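# Lift the ball off its ring with both hands

## Task

Grip the ball with both hands together, raise it at least three finger-widths above the ring it rests on, and keep it steady in mid-air, touching nothing else at the end. No motor of either hand may still show moving in hand_stopped_by when the scene ends, or it counts as failed.

## Robot and tools

Robot: a humanoid upper body on a stand past the table's -x edge, facing roughly +x, with two arms. left_arm is on the +y side and carries a left hand. right_arm is on the -y side and carries a right hand. Each hand has five fingers and six motors: little, ring, middle, index, thumb_bend, thumb_turn.

Scene frame: metres, table top at z = 0, +z up, +x across the table away from the robot, table edge near the robot at x = 0.18. Shoulders sit about 0.28 m above the pelvis, 0.06 m forward and 0.10 m to each side. A hand point reaches at most 0.62 m from its shoulder. Reported positions get less exact at long reach.

Hand point frame: a point 0.05 m in front of the palm, where index pad and thumb tip meet in a pinch. Its +z runs along straight fingers (fingertips 0.06 to 0.07 m beyond it), +y comes out of the palm, +x crosses the palm. On the right hand +x points away from the thumb toward the little finger; on the left hand +x points toward the thumb. A wrist bracket on the little-finger side sticks out and can collide.

Row layout (used by both execute_actions and move): one flat list of 28 numbers, each in [-1, 1], always covering both arms. Order: left_arm dx, dy, dz, rx, ry, rz, then left_gripper little, ring, middle, index, thumb_bend, thumb_turn, force_limit, speed; then the same 14 for right_arm and right_gripper. dx to rz are an offset, not a pose: a target displacement of the hand point in its own axes, measured from its pose at the start of the action (for a call's first action, the pose in the latest result). Scale: 1.0 = 0.6 m for dx, dy, dz and 180 degrees for the rotation vector rx, ry, rz. Every row of an action is measured from that same start, not chained. Each control step clips the command to within 70 mm and 16 degrees of the current pose, so large offsets may need several actions.

Hand numbers are absolute targets on each motor's scale: +1 open/straight, -1 fully curled. thumb_turn +1 puts the thumb beside the palm, -1 in front of it opposite the fingers. A pinch is roughly index -0.22, thumb_bend -0.75, thumb_turn -0.57. force_limit maps -1..+1 to about 0..10 N fingertip load (0..15 N for the two thumb motors) at which a closing motor halts. speed maps -1..+1 to nearly zero..full (full travel in 0.6 s). There is no no-change value: to keep a hand as is, resend its last eight numbers, or before any, its hand_measured six plus hand_force_limit and hand_speed. A motor starts only when its target changes by 0.01 or more. For a wrap grip turn the thumb fully in front of the palm before contact; objects 0.035 to 0.08 m across fit. Close slowly (speed -0.9 or less) for a gentle grip.

Tools:
- execute_actions(actions): a list of actions; each action is a table of up to 15 rows, one per 1/30 s step, and a short table repeats its final row to fill 15 steps (0.5 s). An empty list just returns the state and images.
- move(target, speed, blocking): target is one 28-number row as above, offsets from the pose in the latest result that shows one; each hand point travels a straight line there. speed is in m/s, 0.002 to 0.5 (default 0.25), turning capped at twice that in rad/s. Paths last 0.5 to 10 s and finish together; they do not avoid obstacles or the other arm. Hand numbers are sent at the start. blocking=false returns after 0.5 s; then call wait(0) to check, or stop, before any new movement command.
- wait(seconds): 0 to 10; arms keep their last command.
- stop(): brakes a running move.
- zoom_image(camera, region): camera is cam_high, cam_left_wrist or cam_right_wrist; region [x0, y0, x1, y1] in pixels, at most 504x504, origin top-left of the 672x504 image.
- show_instructions(): shows the reference images.
- finished_scene(scene): ends the given scene once the robot has held its last command; irreversible.

Results: a state line per arm with end_effector_position (m) and end_effector_quat_wxyz in the scene frame; Hand target lines (where the controller is now driving); hand_measured, hand_stopped_by (moving, target, force, stalled, fault), hand_load_n (positive when pushed open) per motor in sending order, plus hand_force_limit and hand_speed. A lost grip shows as loads falling near 0. A move adds a move: line with its ending (done, off_target, moving, held, fault) and any limits (paced = clipped, held = a check blocked steps), and each hand point's distance to its target. pose unreachable means the clearance check altered a command. Camera calibration and joint torques may also appear.

Cautions: keep the arms from striking or pressing each other, including fingers, wrists and brackets. Do not knock anything off the table. A joint load at its limit (21.7 N m, wrist pitch and yaw 4.35 N m, held weight included) stops that arm for 10 s. Hot motors (warning from 90 °C) cut out at 120 °C and the arm drops. Avoid fast contacts and targets deep past contact. Before finishing, make sure every hand motor reads target, force or stalled, not moving, and that the ball hangs clear of all objects.

Each tool is called after "Call:" by a JSON object that holds its "method" and its "body", one argument or row to a line.

Reference images:

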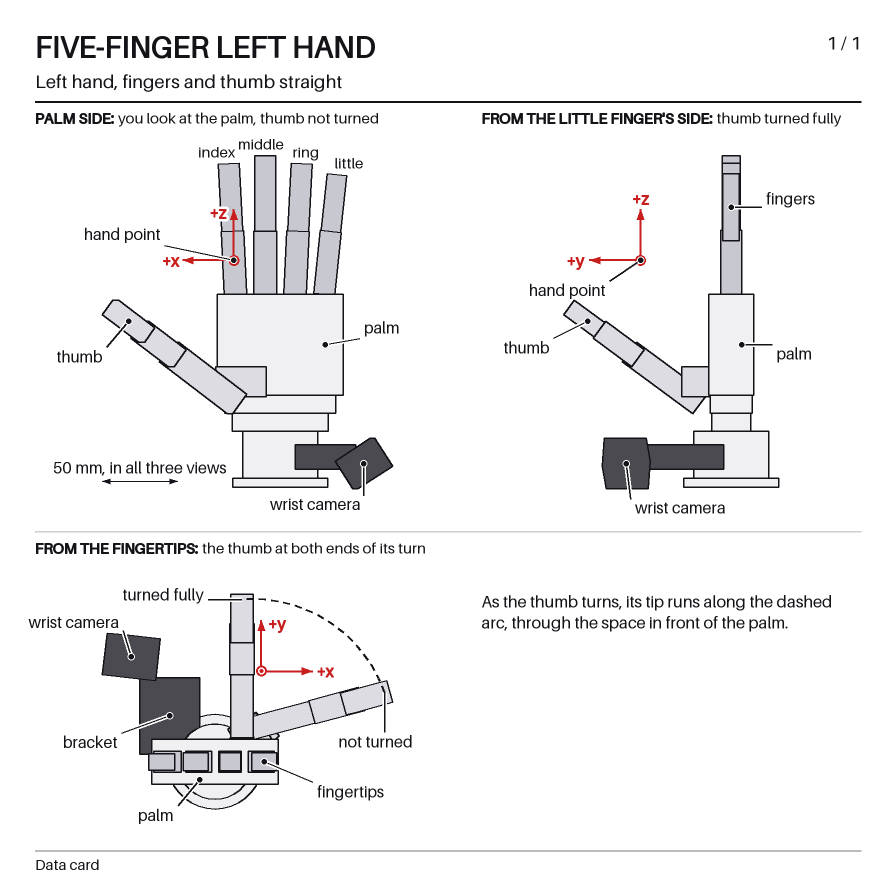

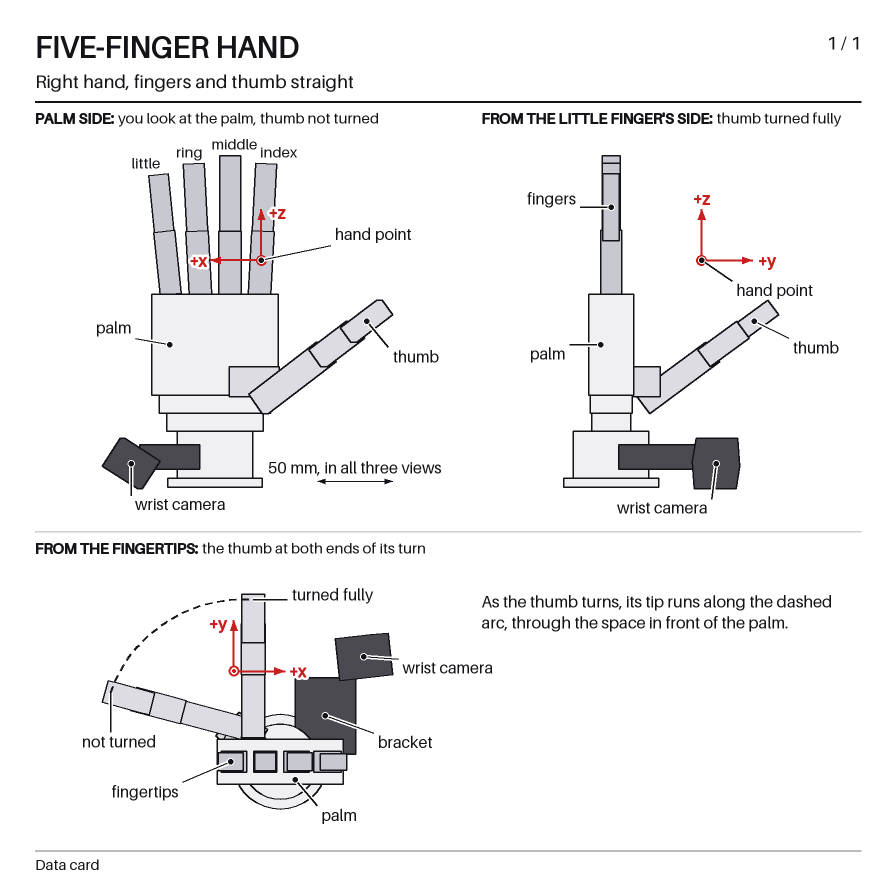

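## Session

Call:
{"method": "execute_actions", "body": {
  "actions": []
}}

Scene clock: 0.00 s.
left_arm: end_effector_position=(+0.1577, +0.0788, +0.4684) hand_measured=(+1.000, +1.000, +1.000, +1.000, +1.000, +1.000) hand_load_n=(+0.0, +0.0, +0.0, +0.0, +0.0, +0.0) hand_stopped_by=(target, target, target, target, target, target) hand_force_limit=0.00 hand_speed=-0.80 end_effector_quat_wxyz=(+0.121, +0.103, -0.216, +0.963) | right_arm: end_effector_position=(+0.1650, -0.1189, +0.5396) hand_measured=(+1.000, +1.000, +1.000, +1.000, +1.000, +1.000) hand_load_n=(+0.0, +0.0, +0.0, +0.0, +0.0, +0.0) hand_stopped_by=(target, target, target, target, target, target) hand_force_limit=0.00 hand_speed=-0.80 end_effector_quat_wxyz=(+0.990, -0.132, +0.047, -0.008)
Joint positions: left_arm=[ 0.036  0.481  0.113 -0.605 -0.381 -1.005 -0.35 ] | right_arm=[-0.239 -0.419 -0.278 -0.49   0.513 -0.946  0.234]
Joint velocities: left_arm=[0.    0.003 0.008 0.002 0.011 0.    0.   ] | right_arm=[-0.012  0.002 -0.006  0.002  0.     0.     0.   ]
Joint torques (N m, as the arm reports them, + toward a larger angle): no reading
Hand target (left_arm): +0.158, +0.079, +0.468; +0.121, +0.103, -0.216, +0.963
Hand target (right_arm): +0.165, -0.119, +0.540; +0.990, -0.132, +0.047, -0.008

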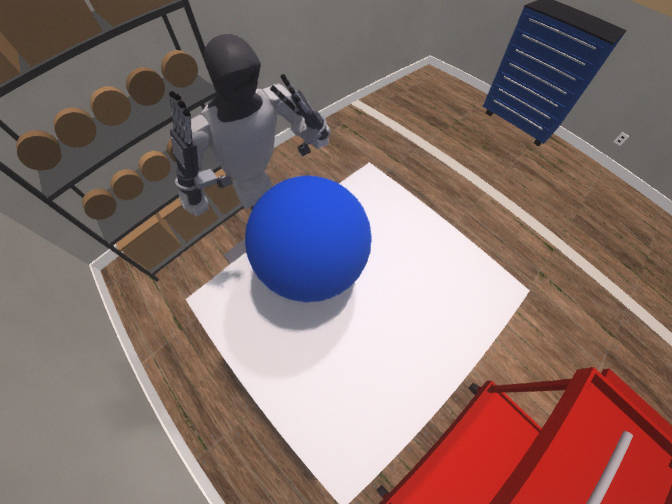

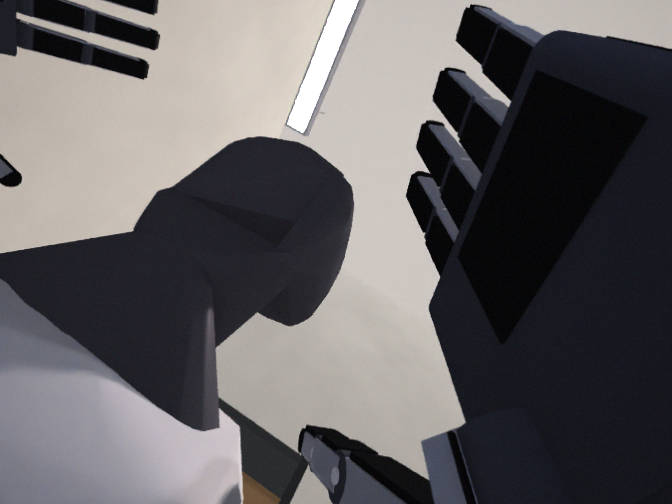

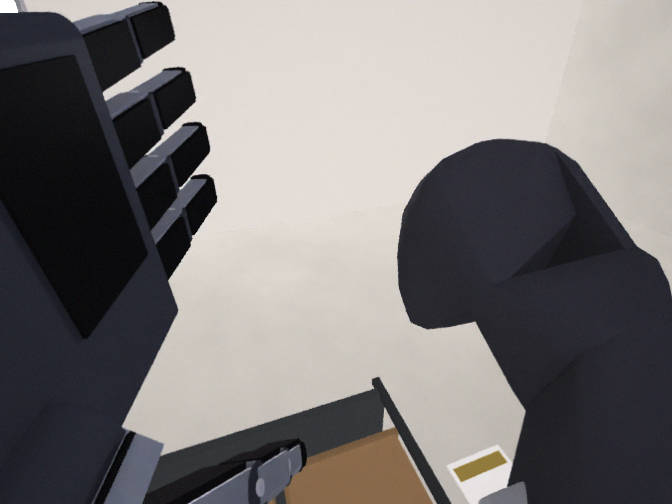

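Call:
{"method": "move", "body": {
  "target": [-0.081,-0.2598,-0.314,0.1656,-0.4225,-0.0467,1,1,1,1,1,1,0,-0.8, 0.1315,-0.3043,-0.4002,0.0614,0.4667,0.0693,1,1,1,1,1,1,0,-0.8],
  "speed": 0.3
}}

Scene clock: 21.93 s.
left_arm: end_effector_position=(+0.2229, +0.2887, +0.3512) hand_measured=(+1.000, +1.000, +1.000, +1.000, +1.000, +1.000) hand_load_n=(+0.0, +0.0, +0.0, +0.0, +0.0, +0.0) hand_stopped_by=(target, target, target, target, target, target) hand_force_limit=0.00 hand_speed=-0.80 end_effector_quat_wxyz=(-0.010, +0.686, -0.019, +0.727) | right_arm: end_effector_position=(+0.2175, -0.3724, +0.3664) hand_measured=(+1.000, +1.000, +1.000, +1.000, +1.000, +1.000) hand_load_n=(+0.0, +0.0, +0.0, +0.0, +0.0, +0.0) hand_stopped_by=(target, target, target, target, target, target) hand_force_limit=0.00 hand_speed=-0.80 end_effector_quat_wxyz=(+0.726, +0.008, +0.688, -0.029)
Joint positions: left_arm=[ 0.506  0.182  1.317 -0.549 -0.84   0.279 -0.925] | right_arm=[ 0.478 -0.775 -0.83   0.292  1.14  -0.157  0.958]
Joint velocities: left_arm=[ 0.     0.006 -0.003  0.009  0.012  0.     0.   ] | right_arm=[-0.006 -0.012  0.008  0.008 -0.02   0.     0.001]
Joint torques (N m, as the arm reports them, + toward a larger angle): left_arm=[ 2.62  2.94  2.61 -0.56 -0.19 -0.92  0.1 ] | right_arm=[ 1.59 -7.03 -1.4  -0.53  0.3  -0.56 -0.02]
Hand target (left_arm): +0.223, +0.290, +0.350; -0.013, +0.689, -0.019, +0.725
Hand target (right_arm): +0.218, -0.372, +0.365; +0.723, +0.007, +0.690, -0.028
Off the commanded pose (left_arm): 0.003 m, 4 deg.
Off the commanded pose (right_arm): 0.021 m, 5 deg.
joint sent to its limit (left arm) — the command would take joint 1 (shoulder pitch) past its upper limit and joint 3 (shoulder yaw) past its upper limit, so those joints were sent only as far as their limits.
joint sent to its limit (right arm) — the command would take joint 1 (shoulder pitch) past its upper limit, so that joint was sent only as far as its limit.
move: off_target (left_arm, right_arm)
camera_calibration (this result's frames):
cam_left_wrist: T_world_to_cam=[[-0.02831, 0.998087, -0.0549645, -0.274795], [-0.642085, 0.0239855, 0.766258, -0.141003], [0.766111, 0.0569846, 0.640177, -0.286805], [0, 0, 0, 1]] pos_world=[0.121409, 0.293995, 0.276547]
cam_right_wrist: T_world_to_cam=[[0.0567227, 0.99825, -0.0167045, 0.36057], [-0.624152, 0.0485146, 0.779795, -0.132955], [0.779241, -0.033806, 0.625812, -0.279505], [0, 0, 0, 1]] pos_world=[0.114365, -0.362938, 0.284618]

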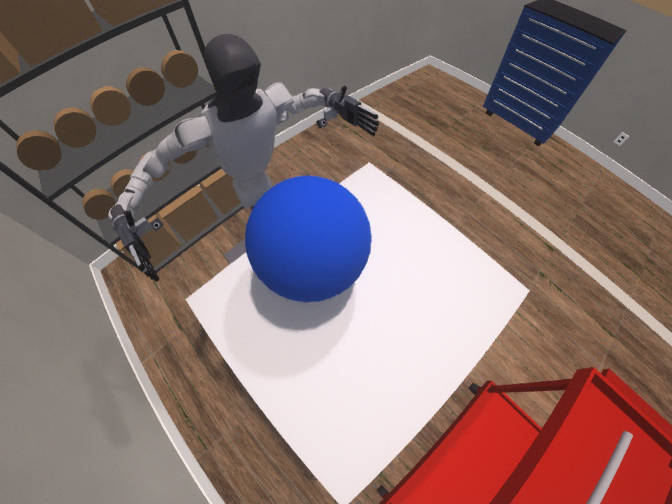

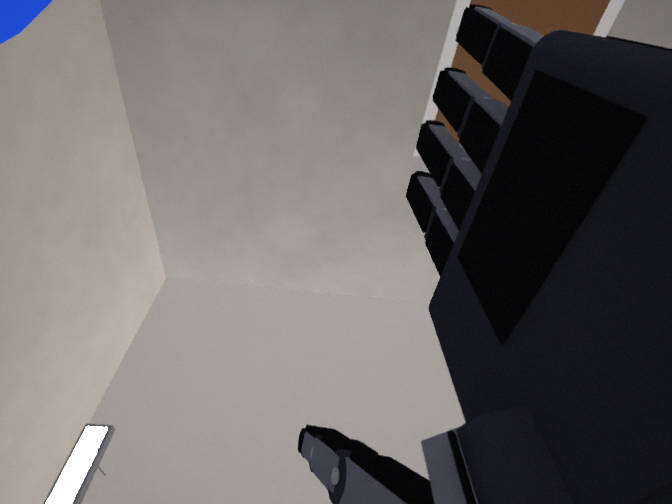

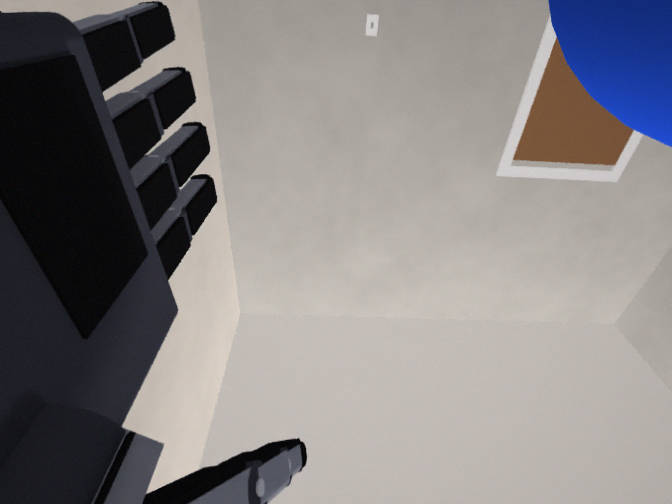

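Call:
{"method": "move", "body": {
  "target": [-0.258,0.1557,0.2152,0.004,-0.0185,-0.013,1,1,1,1,1,1,0,-0.8, 0.284,0.191,0.2137,-0.0167,0.0171,0.0094,1,1,1,1,1,1,0,-0.8],
  "speed": 0.2
}}

Scene clock: 32.63 s.
left_arm: end_effector_position=(+0.3557, +0.1898, +0.2052) hand_measured=(+1.000, +1.000, +1.000, +1.000, +1.000, +1.000) hand_load_n=(+0.0, +0.0, +0.0, +0.0, +0.0, +0.0) hand_stopped_by=(target, target, target, target, target, target) hand_force_limit=0.00 hand_speed=-0.80 end_effector_quat_wxyz=(+0.012, +0.703, +0.004, +0.711) | right_arm: end_effector_position=(+0.3556, -0.2626, +0.1847) hand_measured=(+1.000, +1.000, +1.000, +1.000, +1.000, +1.000) hand_load_n=(+0.0, +0.0, +0.0, +0.0, +0.0, +0.0) hand_stopped_by=(target, target, target, target, target, target) hand_force_limit=0.00 hand_speed=-0.80 end_effector_quat_wxyz=(+0.694, +0.002, +0.720, +0.005)
Joint positions: left_arm=[ 0.057 -0.022  0.581 -0.031 -0.124 -0.271 -0.545] | right_arm=[-0.286 -0.403 -0.303  0.965  0.562 -0.672  0.734]
Joint velocities: left_arm=[ 0.    -0.011  0.002  0.003  0.002 -0.001  0.001] | right_arm=[-0.014  0.    -0.034  0.044  0.006 -0.025  0.032]
Joint torques (N m, as the arm reports them, + toward a larger angle): left_arm=[-1.07  1.35 -0.5  -1.37 -0.12 -1.32  0.12] | right_arm=[-2.77 -6.15 -0.58 -1.2   0.33 -0.92  0.05]
Hand target (left_arm): +0.356, +0.190, +0.205; +0.009, +0.703, +0.003, +0.711
Hand target (right_arm): +0.356, -0.264, +0.186; +0.696, +0.003, +0.718, +0.004
Off the commanded pose (left_arm): 0.012 m, 2 deg.
Off the commanded pose (right_arm): 0.018 m, 2 deg.
move: off_target (left_arm, right_arm)
camera_calibration (this result's frames):
cam_left_wrist: T_world_to_cam=[[-0.0335948, 0.992468, -0.117809, -0.164575], [-0.60642, 0.0734549, 0.791744, 0.03122], [0.794434, 0.09804, 0.599385, -0.298998], [0, 0, 0, 1]] pos_world=[0.250938, 0.190356, 0.135108]
cam_right_wrist: T_world_to_cam=[[0.000319153, 0.999789, 0.0205552, 0.253673], [-0.551796, -0.0169665, 0.833806, 0.0366802], [0.833979, -0.0116084, 0.551674, -0.269624], [0, 0, 0, 1]] pos_world=[0.245019, -0.256127, 0.112946]

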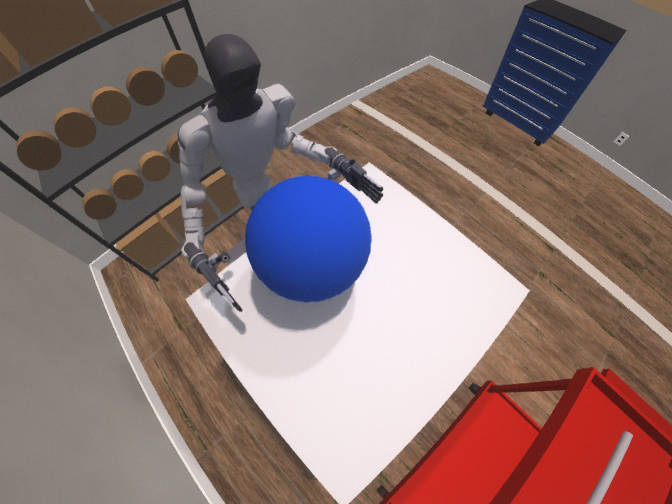

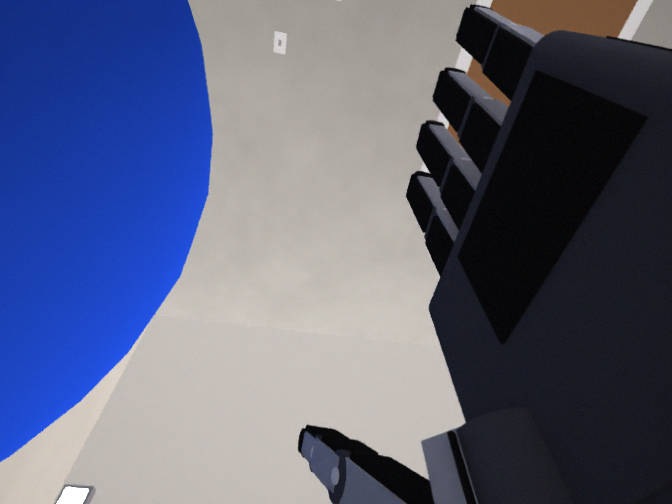

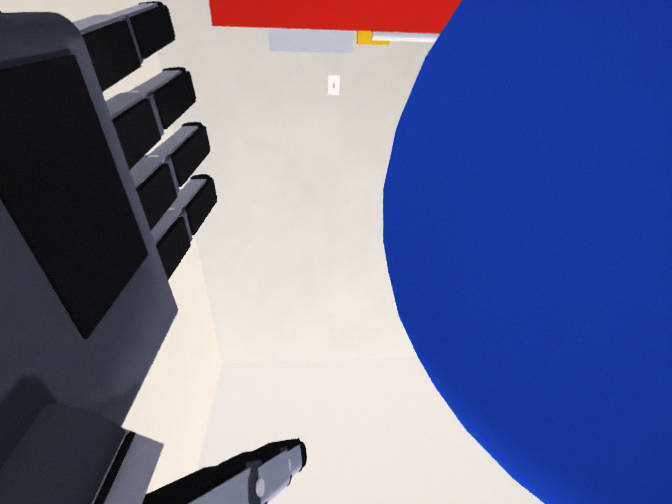

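Call:
{"method": "move", "body": {
  "target": [-0.013,0.125,0,0,0,-0.083,0.8,0.8,0.8,0.8,1,1,0,0, -0.02,0.104,0,0,0,0.083,0.8,0.8,0.8,0.8,1,1,0,0],
  "speed": 0.08
}}

Scene clock: 45.80 s.
left_arm: end_effector_position=(+0.3550, +0.1167, +0.2053) hand_measured=(+0.800, +0.800, +0.800, +0.800, +1.000, +1.000) hand_load_n=(+0.0, +0.0, +0.0, +0.0, +0.0, +0.0) hand_stopped_by=(target, target, target, target, target, target) hand_force_limit=0.00 hand_speed=0.00 end_effector_quat_wxyz=(+0.105, +0.691, +0.099, +0.708) | right_arm: end_effector_position=(+0.3522, -0.1996, +0.1909) hand_measured=(+0.800, +0.800, +0.800, +0.800, +1.000, +1.000) hand_load_n=(+0.0, +0.0, +0.0, +0.0, +0.0, +0.0) hand_stopped_by=(target, target, target, target, target, target) hand_force_limit=0.00 hand_speed=0.00 end_effector_quat_wxyz=(+0.681, +0.088, +0.720, +0.095)
Joint positions: left_arm=[ 0.155 -0.021  0.083  0.022 -0.273 -0.423 -0.174] | right_arm=[-0.059 -0.189 -0.207  0.406  0.565 -0.36   0.513]
Joint velocities: left_arm=[-0.014 -0.005  0.003  0.009 -0.012 -0.003  0.001] | right_arm=[-0.009  0.006 -0.003 -0.011  0.     0.002  0.   ]
Joint torques (N m, as the arm reports them, + toward a larger angle): left_arm=[-0.69 -0.25 -1.36 -1.22  0.19 -1.38 -0.16] | right_arm=[-1.55 -3.48 -0.27 -1.92  0.11 -0.79  0.  ]
Hand target (left_arm): +0.355, +0.117, +0.205; +0.106, +0.691, +0.102, +0.707
Hand target (right_arm): +0.352, -0.200, +0.191; +0.681, +0.091, +0.720, +0.095
Off the commanded pose (left_arm): 0.007 m, 1 deg.
Off the commanded pose (right_arm): 0.007 m, 1 deg.
joint sent to its limit (left arm) — the command would take joint 2 (shoulder roll) past its lower limit, so that joint was sent only as far as its limit.
move: off_target (left_arm, right_arm)
camera_calibration (this result's frames):
cam_left_wrist: T_world_to_cam=[[-0.0311888, 0.926113, -0.375956, -0.0321402], [-0.61476, 0.278804, 0.737793, 0.0261745], [0.788098, 0.254133, 0.560641, -0.299381], [0, 0, 0, 1]] pos_world=[0.25103, 0.0985506, 0.136451]
cam_right_wrist: T_world_to_cam=[[0.00293835, 0.963525, 0.267603, 0.135183], [-0.536324, -0.224342, 0.813651, -0.0123164], [0.844007, -0.145912, 0.516102, -0.293012], [0, 0, 0, 1]] pos_world=[0.240301, -0.175769, 0.12507]

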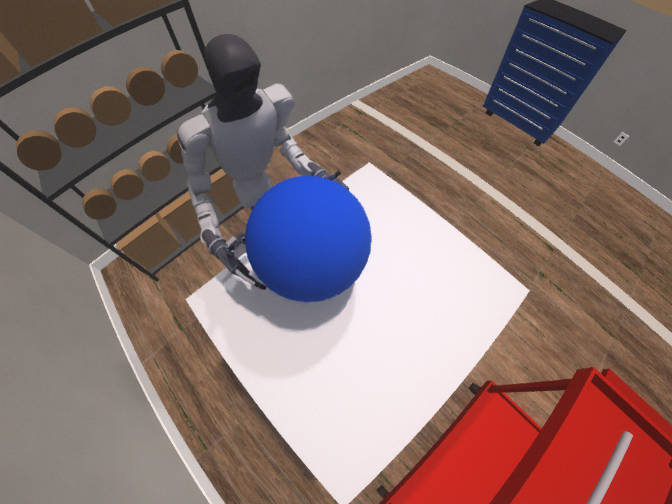

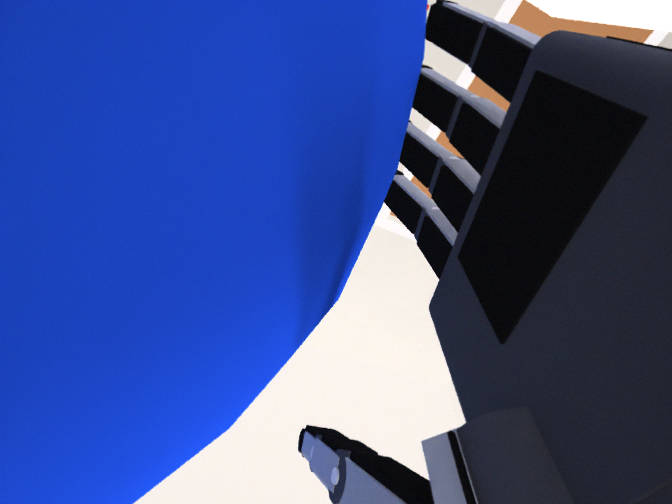

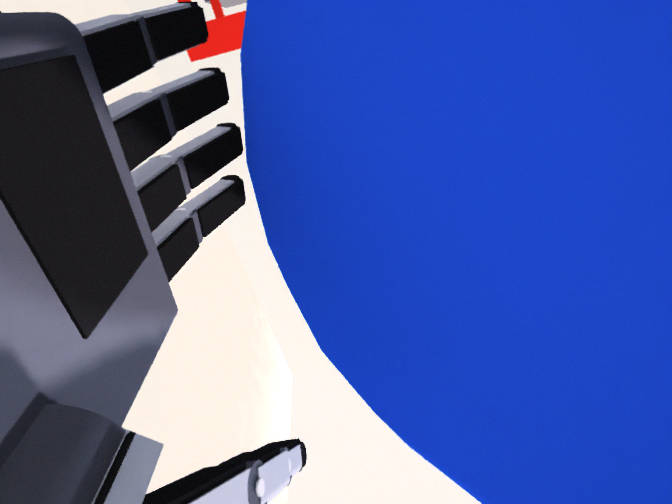

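Call:
{"method": "move", "body": {
  "target": [-0.01,0.05,0,0,0,0,0.8,0.8,0.8,0.8,1,1,0,0, -0.005,0.065,0,0,0,0,0.8,0.8,0.8,0.8,1,1,0,0],
  "speed": 0.04
}}

Scene clock: 49.60 s.
left_arm: end_effector_position=(+0.3565, +0.1108, +0.2067) hand_measured=(+0.800, +0.800, +0.800, +0.800, +1.000, +1.000) hand_load_n=(+0.0, +3.5, +3.5, +0.0, +0.0, +0.0) hand_stopped_by=(target, target, target, target, target, target) hand_force_limit=0.00 hand_speed=0.00 end_effector_quat_wxyz=(+0.080, +0.689, +0.129, +0.708) | right_arm: end_effector_position=(+0.3492, -0.1889, +0.1957) hand_measured=(+0.800, +0.800, +0.800, +0.800, +1.000, +1.000) hand_load_n=(+0.0, +0.0, +7.5, +0.0, +0.0, +0.0) hand_stopped_by=(target, target, target, target, target, target) hand_force_limit=0.00 hand_speed=0.00 end_effector_quat_wxyz=(+0.675, +0.115, +0.726, +0.061)
Joint positions: left_arm=[ 0.166 -0.006 -0.043  0.022 -0.242 -0.478  0.028] | right_arm=[ 0.049 -0.164 -0.102  0.197  0.53  -0.321  0.284]
Joint velocities: left_arm=[ 0.012  0.071 -0.061  0.002  0.    -0.018  0.081] | right_arm=[ 0.    -0.058  0.057  0.003  0.003 -0.027 -0.052]
Joint torques (N m, as the arm reports them, + toward a larger angle): left_arm=[-1.02 -0.73 -5.6  -1.34  0.79 -0.92 -2.49] | right_arm=[-2.26 -2.13  2.28 -2.76 -0.51 -0.93  1.57]
Hand target (left_arm): +0.354, +0.087, +0.210; +0.108, +0.690, +0.102, +0.709
Hand target (right_arm): +0.350, -0.163, +0.201; +0.680, +0.086, +0.722, +0.092
Off the commanded pose (left_arm): 0.025 m, 4 deg.
Off the commanded pose (right_arm): 0.028 m, 5 deg.
move: off_target (left_arm, right_arm)
camera_calibration (this result's frames):
cam_left_wrist: T_world_to_cam=[[-0.105648, 0.917928, -0.382421, 0.00270385], [-0.628494, 0.236385, 0.741025, 0.0366524], [0.770606, 0.318637, 0.551939, -0.298902], [0, 0, 0, 1]] pos_world=[0.253657, 0.0840954, 0.138849]
cam_right_wrist: T_world_to_cam=[[0.0899332, 0.962676, 0.255278, 0.0954567], [-0.529953, -0.170761, 0.830656, -0.010824], [0.843245, -0.209989, 0.494816, -0.299046], [0, 0, 0, 1]] pos_world=[0.237848, -0.156538, 0.132596]

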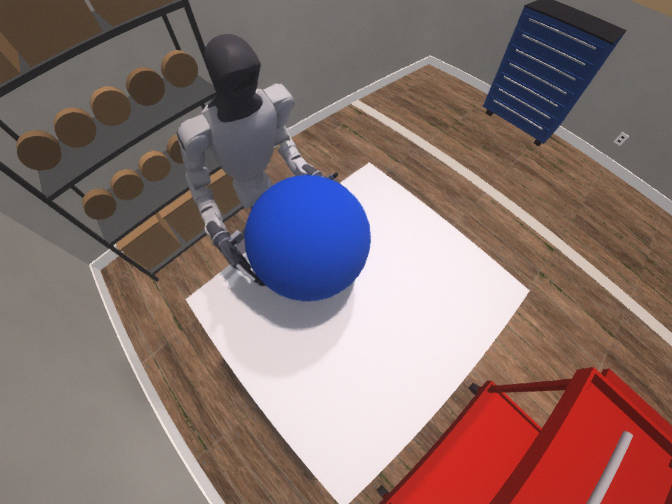

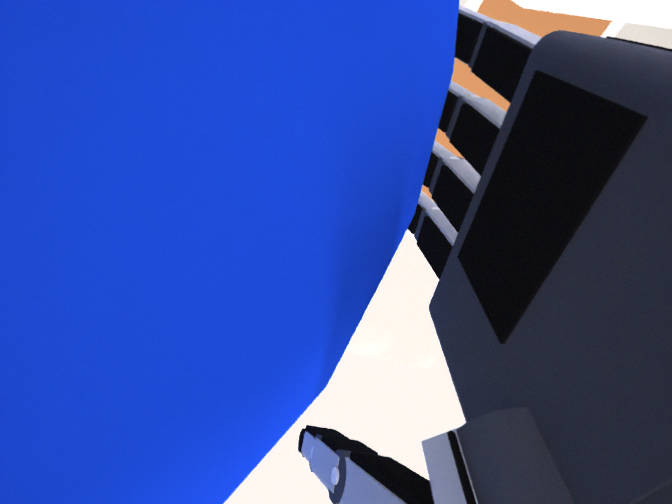

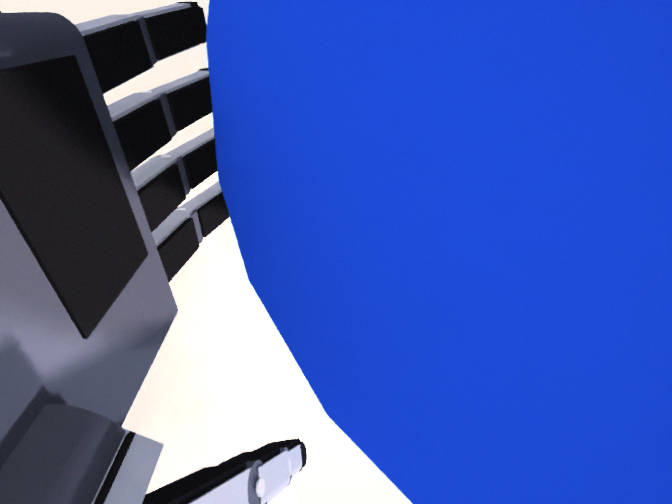

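Call:
{"method": "execute_actions", "body": {
  "actions": [
    [[0.0212,0.0447,-0.002,-0.0245,0,0,0.8,0.8,0.8,0.8,1,1,0,0,-0.023,0.0436,-0.005,-0.027,0,0,0.8,0.8,0.8,0.8,1,1,0,0]],
    [[0.0212,0.0447,-0.002,-0.0245,0,0,0.8,0.8,0.8,0.8,1,1,0,0,-0.023,0.0436,-0.005,-0.027,0,0,0.8,0.8,0.8,0.8,1,1,0,0]],
    [[0.0212,0.0447,-0.002,-0.0245,0,0,0.8,0.8,0.8,0.8,1,1,0,0,-0.023,0.0436,-0.005,-0.027,0,0,0.8,0.8,0.8,0.8,1,1,0,0]]
  ]
}}

Scene clock: 63.87 s.
left_arm: end_effector_position=(+0.3604, +0.1098, +0.2549) hand_measured=(+0.800, +0.800, +0.800, +0.800, +1.000, +1.000) hand_load_n=(+0.0, +7.5, +0.0, +0.0, +0.0, +0.0) hand_stopped_by=(target, target, target, target, target, target) hand_force_limit=0.00 hand_speed=0.00 end_effector_quat_wxyz=(+0.095, +0.680, +0.134, +0.714) | right_arm: end_effector_position=(+0.3484, -0.1993, +0.2643) hand_measured=(+0.800, +0.802, +0.800, +0.800, +1.000, +1.000) hand_load_n=(+3.0, +6.0, +0.0, +0.0, +0.0, +0.0) hand_stopped_by=(target, target, target, target, target, target) hand_force_limit=0.00 hand_speed=0.00 end_effector_quat_wxyz=(+0.703, +0.133, +0.694, +0.074)
Joint positions: left_arm=[ 0.205  0.116 -0.145 -0.303 -0.306 -0.262  0.193] | right_arm=[ 0.142 -0.347 -0.033 -0.149  0.729 -0.217  0.093]
Joint velocities: left_arm=[ 0.003  0.069 -0.046  0.002 -0.043  0.     0.06 ] | right_arm=[-0.006 -0.069  0.074  0.023  0.054 -0.056 -0.057]
Joint torques (N m, as the arm reports them, + toward a larger angle): left_arm=[-3.49 -0.61 -4.95 -3.26  0.32 -2.27 -2.57] | right_arm=[-3.17 -3.24  1.52 -3.87 -0.32 -1.53  1.85]
Hand target (left_arm): +0.359, +0.091, +0.259; +0.117, +0.679, +0.108, +0.716
Hand target (right_arm): +0.347, -0.175, +0.261; +0.698, +0.097, +0.703, +0.098
Off the commanded pose (left_arm): 0.021 m, 4 deg.
Off the commanded pose (right_arm): 0.025 m, 5 deg.
camera_calibration (this result's frames):
cam_left_wrist: T_world_to_cam=[[-0.0864254, 0.907878, -0.410229, 0.0237371], [-0.642874, 0.263745, 0.719133, 0.0113233], [0.761081, 0.325877, 0.560857, -0.32786], [0, 0, 0, 1]] pos_world=[0.258859, 0.082305, 0.185477]
cam_right_wrist: T_world_to_cam=[[0.0844498, 0.949959, 0.300743, 0.075384], [-0.600799, -0.192242, 0.775941, -0.0351357], [0.794927, -0.246214, 0.554499, -0.340673], [0, 0, 0, 1]] pos_world=[0.243335, -0.162245, 0.193495]

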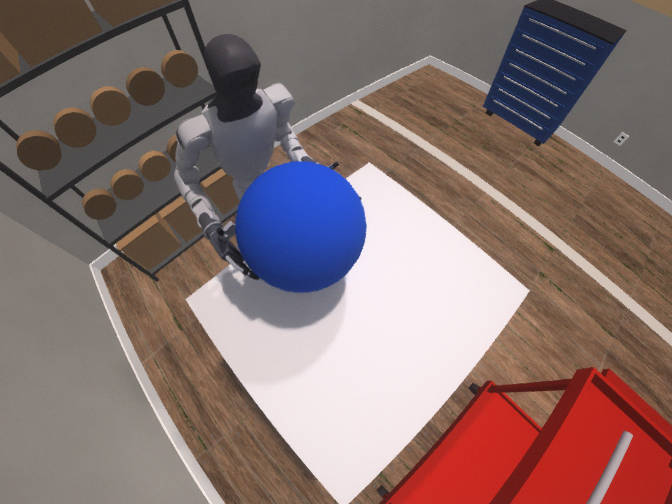

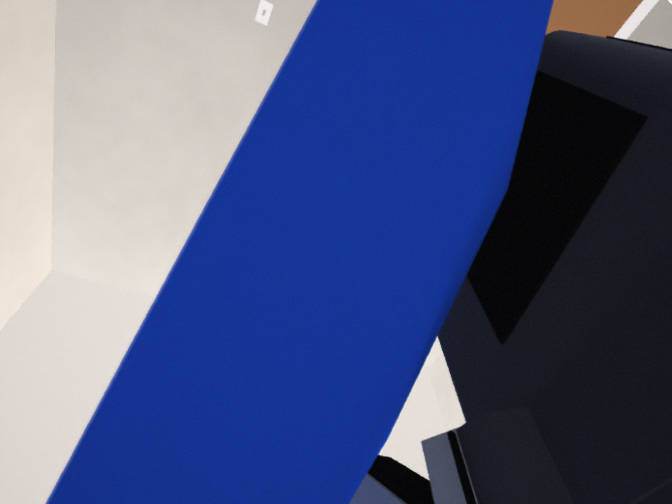

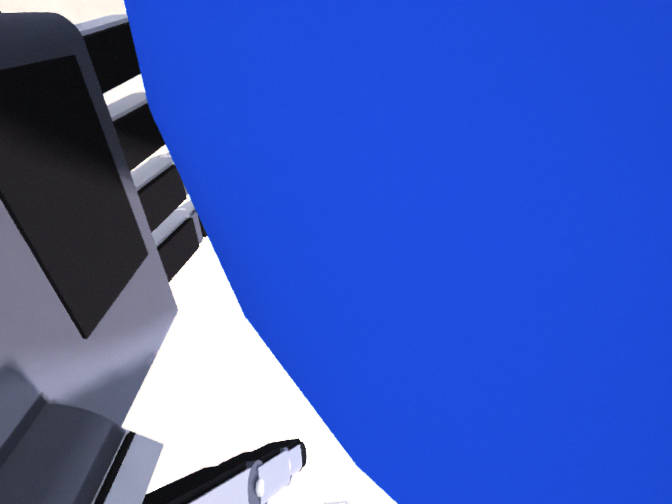

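Call:
{"method": "execute_actions", "body": {
  "actions": [
    [[0.03,0.0447,0.012,-0.0245,0,0,0.8,0.8,0.8,0.8,1,1,0,0,-0.02,0.0436,0.012,-0.027,0,0,0.8,0.8,0.8,0.8,1,1,0,0]],
    [[0.03,0.0447,0.012,-0.0245,0,0,0.8,0.8,0.8,0.8,1,1,0,0,-0.02,0.0436,0.012,-0.027,0,0,0.8,0.8,0.8,0.8,1,1,0,0]],
    [[0.025,0.0447,0.012,-0.0245,0,0,0.8,0.8,0.8,0.8,1,1,0,0,-0.023,0.0436,0.012,-0.027,0,0,0.8,0.8,0.8,0.8,1,1,0,0]],
    [[0.025,0.0447,0.012,-0.0245,0,0,0.8,0.8,0.8,0.8,1,1,0,0,-0.023,0.0436,0.012,-0.027,0,0,0.8,0.8,0.8,0.8,1,1,0,0]]
  ]
}}

Call:
{"method": "wait", "body": {
  "seconds": 1.5
}}

Scene clock: 70.37 s.
left_arm: end_effector_position=(+0.3983, +0.1020, +0.3442) hand_measured=(+0.800, +0.800, +0.800, +0.800, +1.000, +1.000) hand_load_n=(+0.0, +6.5, +0.0, +0.0, +0.0, +0.0) hand_stopped_by=(target, target, target, target, target, target) hand_force_limit=0.00 hand_speed=0.00 end_effector_quat_wxyz=(+0.120, +0.656, +0.122, +0.735) | right_arm: end_effector_position=(+0.3831, -0.2135, +0.3568) hand_measured=(+0.800, +0.800, +0.800, +0.800, +1.000, +1.000) hand_load_n=(+9.0, +0.0, +0.0, +0.0, +0.0, +0.0) hand_stopped_by=(target, target, target, target, target, target) hand_force_limit=0.00 hand_speed=0.00 end_effector_quat_wxyz=(+0.741, +0.151, +0.647, +0.092)
Joint positions: left_arm=[-0.077  0.329 -0.147 -0.616 -0.513  0.144  0.471] | right_arm=[-0.02  -0.645 -0.008 -0.32   1.018 -0.166 -0.178]
Joint velocities: left_arm=[ 0.021  0.025 -0.009  0.032 -0.037  0.003  0.039] | right_arm=[ 0.009 -0.044  0.091  0.021  0.046 -0.047 -0.032]
Joint torques (N m, as the arm reports them, + toward a larger angle): left_arm=[-4.69 -0.47 -2.94 -3.11 -0.06 -2.16 -2.32] | right_arm=[-4.61 -5.04 -0.03 -4.15  0.14 -1.49  1.91]
Hand target (left_arm): +0.395, +0.085, +0.346; +0.142, +0.658, +0.101, +0.732
Hand target (right_arm): +0.381, -0.189, +0.355; +0.737, +0.114, +0.656, +0.115
Off the commanded pose (left_arm): 0.017 m, 3 deg.
Off the commanded pose (right_arm): 0.024 m, 5 deg.
camera_calibration (this result's frames):
cam_left_wrist: T_world_to_cam=[[-0.0193681, 0.903727, -0.427671, 0.0504592], [-0.680996, 0.301262, 0.667447, 0.00272672], [0.732031, 0.304169, 0.609599, -0.407249], [0, 0, 0, 1]] pos_world=[0.300953, 0.0774497, 0.268018]
cam_right_wrist: T_world_to_cam=[[0.06142, 0.933217, 0.354025, 0.0444167], [-0.693186, -0.215318, 0.687845, -0.0268873], [0.718137, -0.287652, 0.633669, -0.430755], [0, 0, 0, 1]] pos_world=[0.287975, -0.171148, 0.275726]

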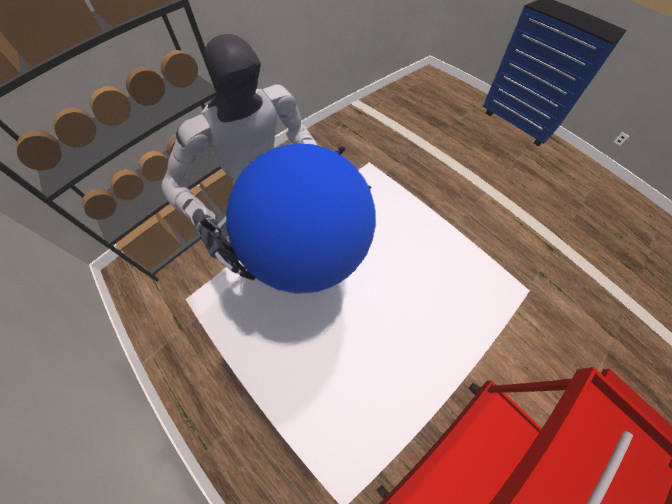

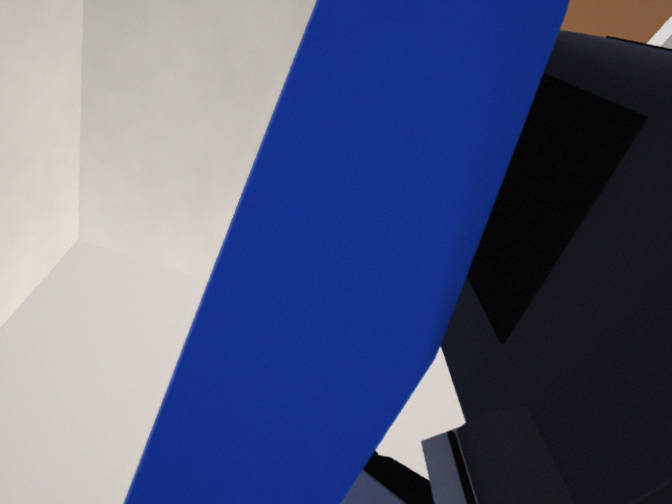

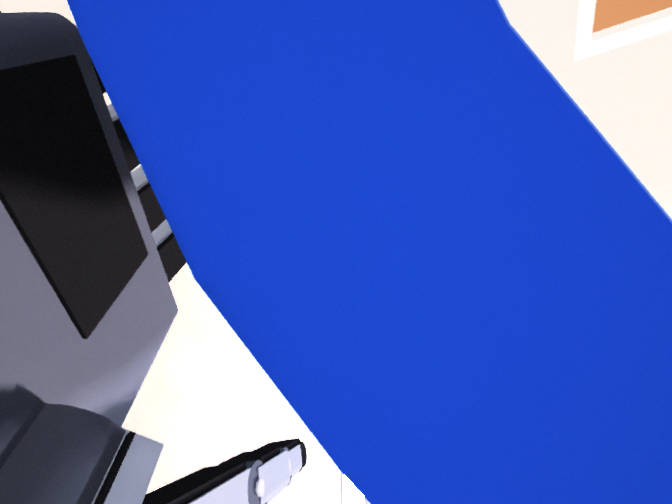

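Scene clock: 71.87 s.
left_arm: end_effector_position=(+0.3985, +0.1020, +0.3434) hand_measured=(+0.800, +0.800, +0.800, +0.800, +1.000, +1.000) hand_load_n=(+0.0, +6.5, +0.0, +0.0, +0.0, +0.0) hand_stopped_by=(target, target, target, target, target, target) hand_force_limit=0.00 hand_speed=0.00 end_effector_quat_wxyz=(+0.119, +0.657, +0.122, +0.734) | right_arm: end_effector_position=(+0.3831, -0.2134, +0.3568) hand_measured=(+0.800, +0.800, +0.800, +0.800, +1.000, +1.000) hand_load_n=(+8.5, +0.0, +0.0, +0.0, +0.0, +0.0) hand_stopped_by=(target, target, target, target, target, target) hand_force_limit=0.00 hand_speed=0.00 end_effector_quat_wxyz=(+0.741, +0.151, +0.647, +0.092)
Joint positions: left_arm=[-0.076  0.331 -0.148 -0.615 -0.514  0.144  0.472] | right_arm=[-0.019 -0.649 -0.005 -0.319  1.02  -0.171 -0.179]
Joint velocities: left_arm=[ 0.008 -0.008  0.     0.014 -0.003  0.     0.   ] | right_arm=[ 0.005 -0.008 -0.017 -0.003 -0.002  0.     0.   ]
Joint torques (N m, as the arm reports them, + toward a larger angle): left_arm=[-5.32 -0.12 -2.73 -2.89  0.2  -2.21 -2.33] | right_arm=[-4.97 -5.03 -0.05 -4.13 -0.18 -1.43  1.88]
Hand target (left_arm): +0.395, +0.085, +0.346; +0.142, +0.658, +0.101, +0.732
Hand target (right_arm): +0.381, -0.189, +0.355; +0.737, +0.114, +0.656, +0.115
Off the commanded pose (left_arm): 0.017 m, 4 deg.
Off the commanded pose (right_arm): 0.024 m, 5 deg.
wait: 1.50 s; at rest by 0.17 s
camera_calibration (this result's frames):
cam_left_wrist: T_world_to_cam=[[-0.0207008, 0.904083, -0.426856, 0.050285], [-0.679247, 0.300566, 0.66954, 0.00204398], [0.733618, 0.3038, 0.607873, -0.40685], [0, 0, 0, 1]] pos_world=[0.300902, 0.0775251, 0.267409]
cam_right_wrist: T_world_to_cam=[[0.0609959, 0.933366, 0.353704, 0.0446526], [-0.693294, -0.215315, 0.687738, -0.0268177], [0.718069, -0.28717, 0.633964, -0.430644], [0, 0, 0, 1]] pos_world=[0.287916, -0.171119, 0.275662]

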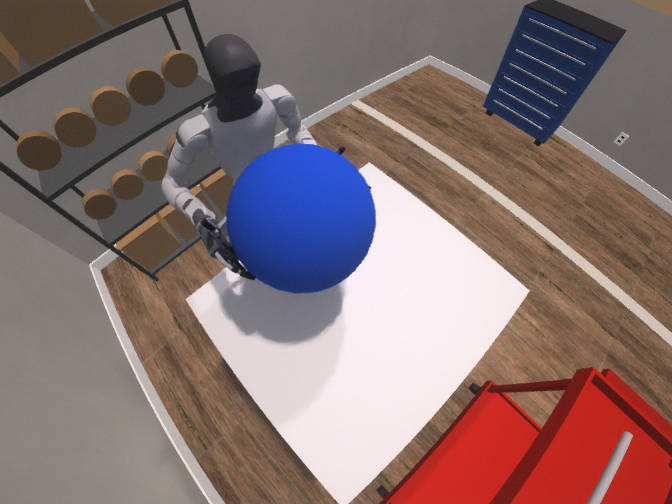

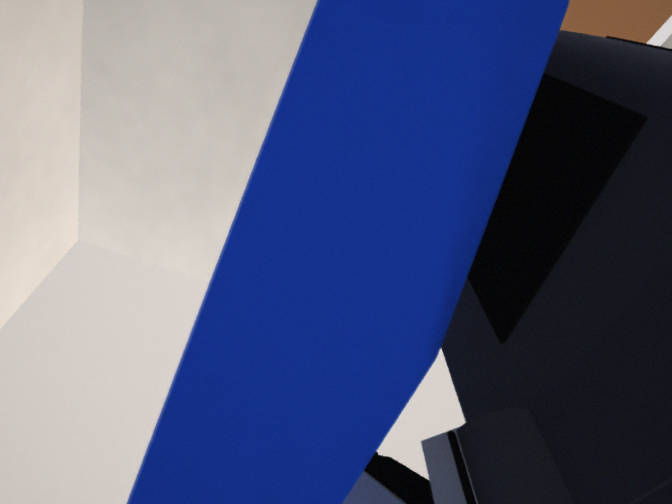

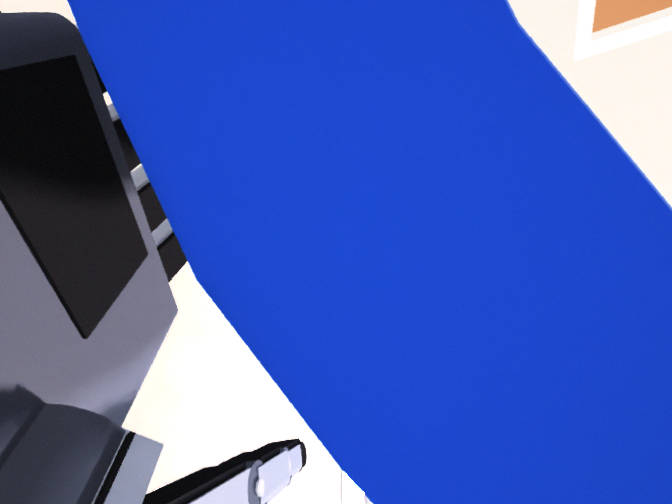

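Call:
{"method": "finished_scene", "body": {
  "scene": 1
}}

The scene is finished: the task was done.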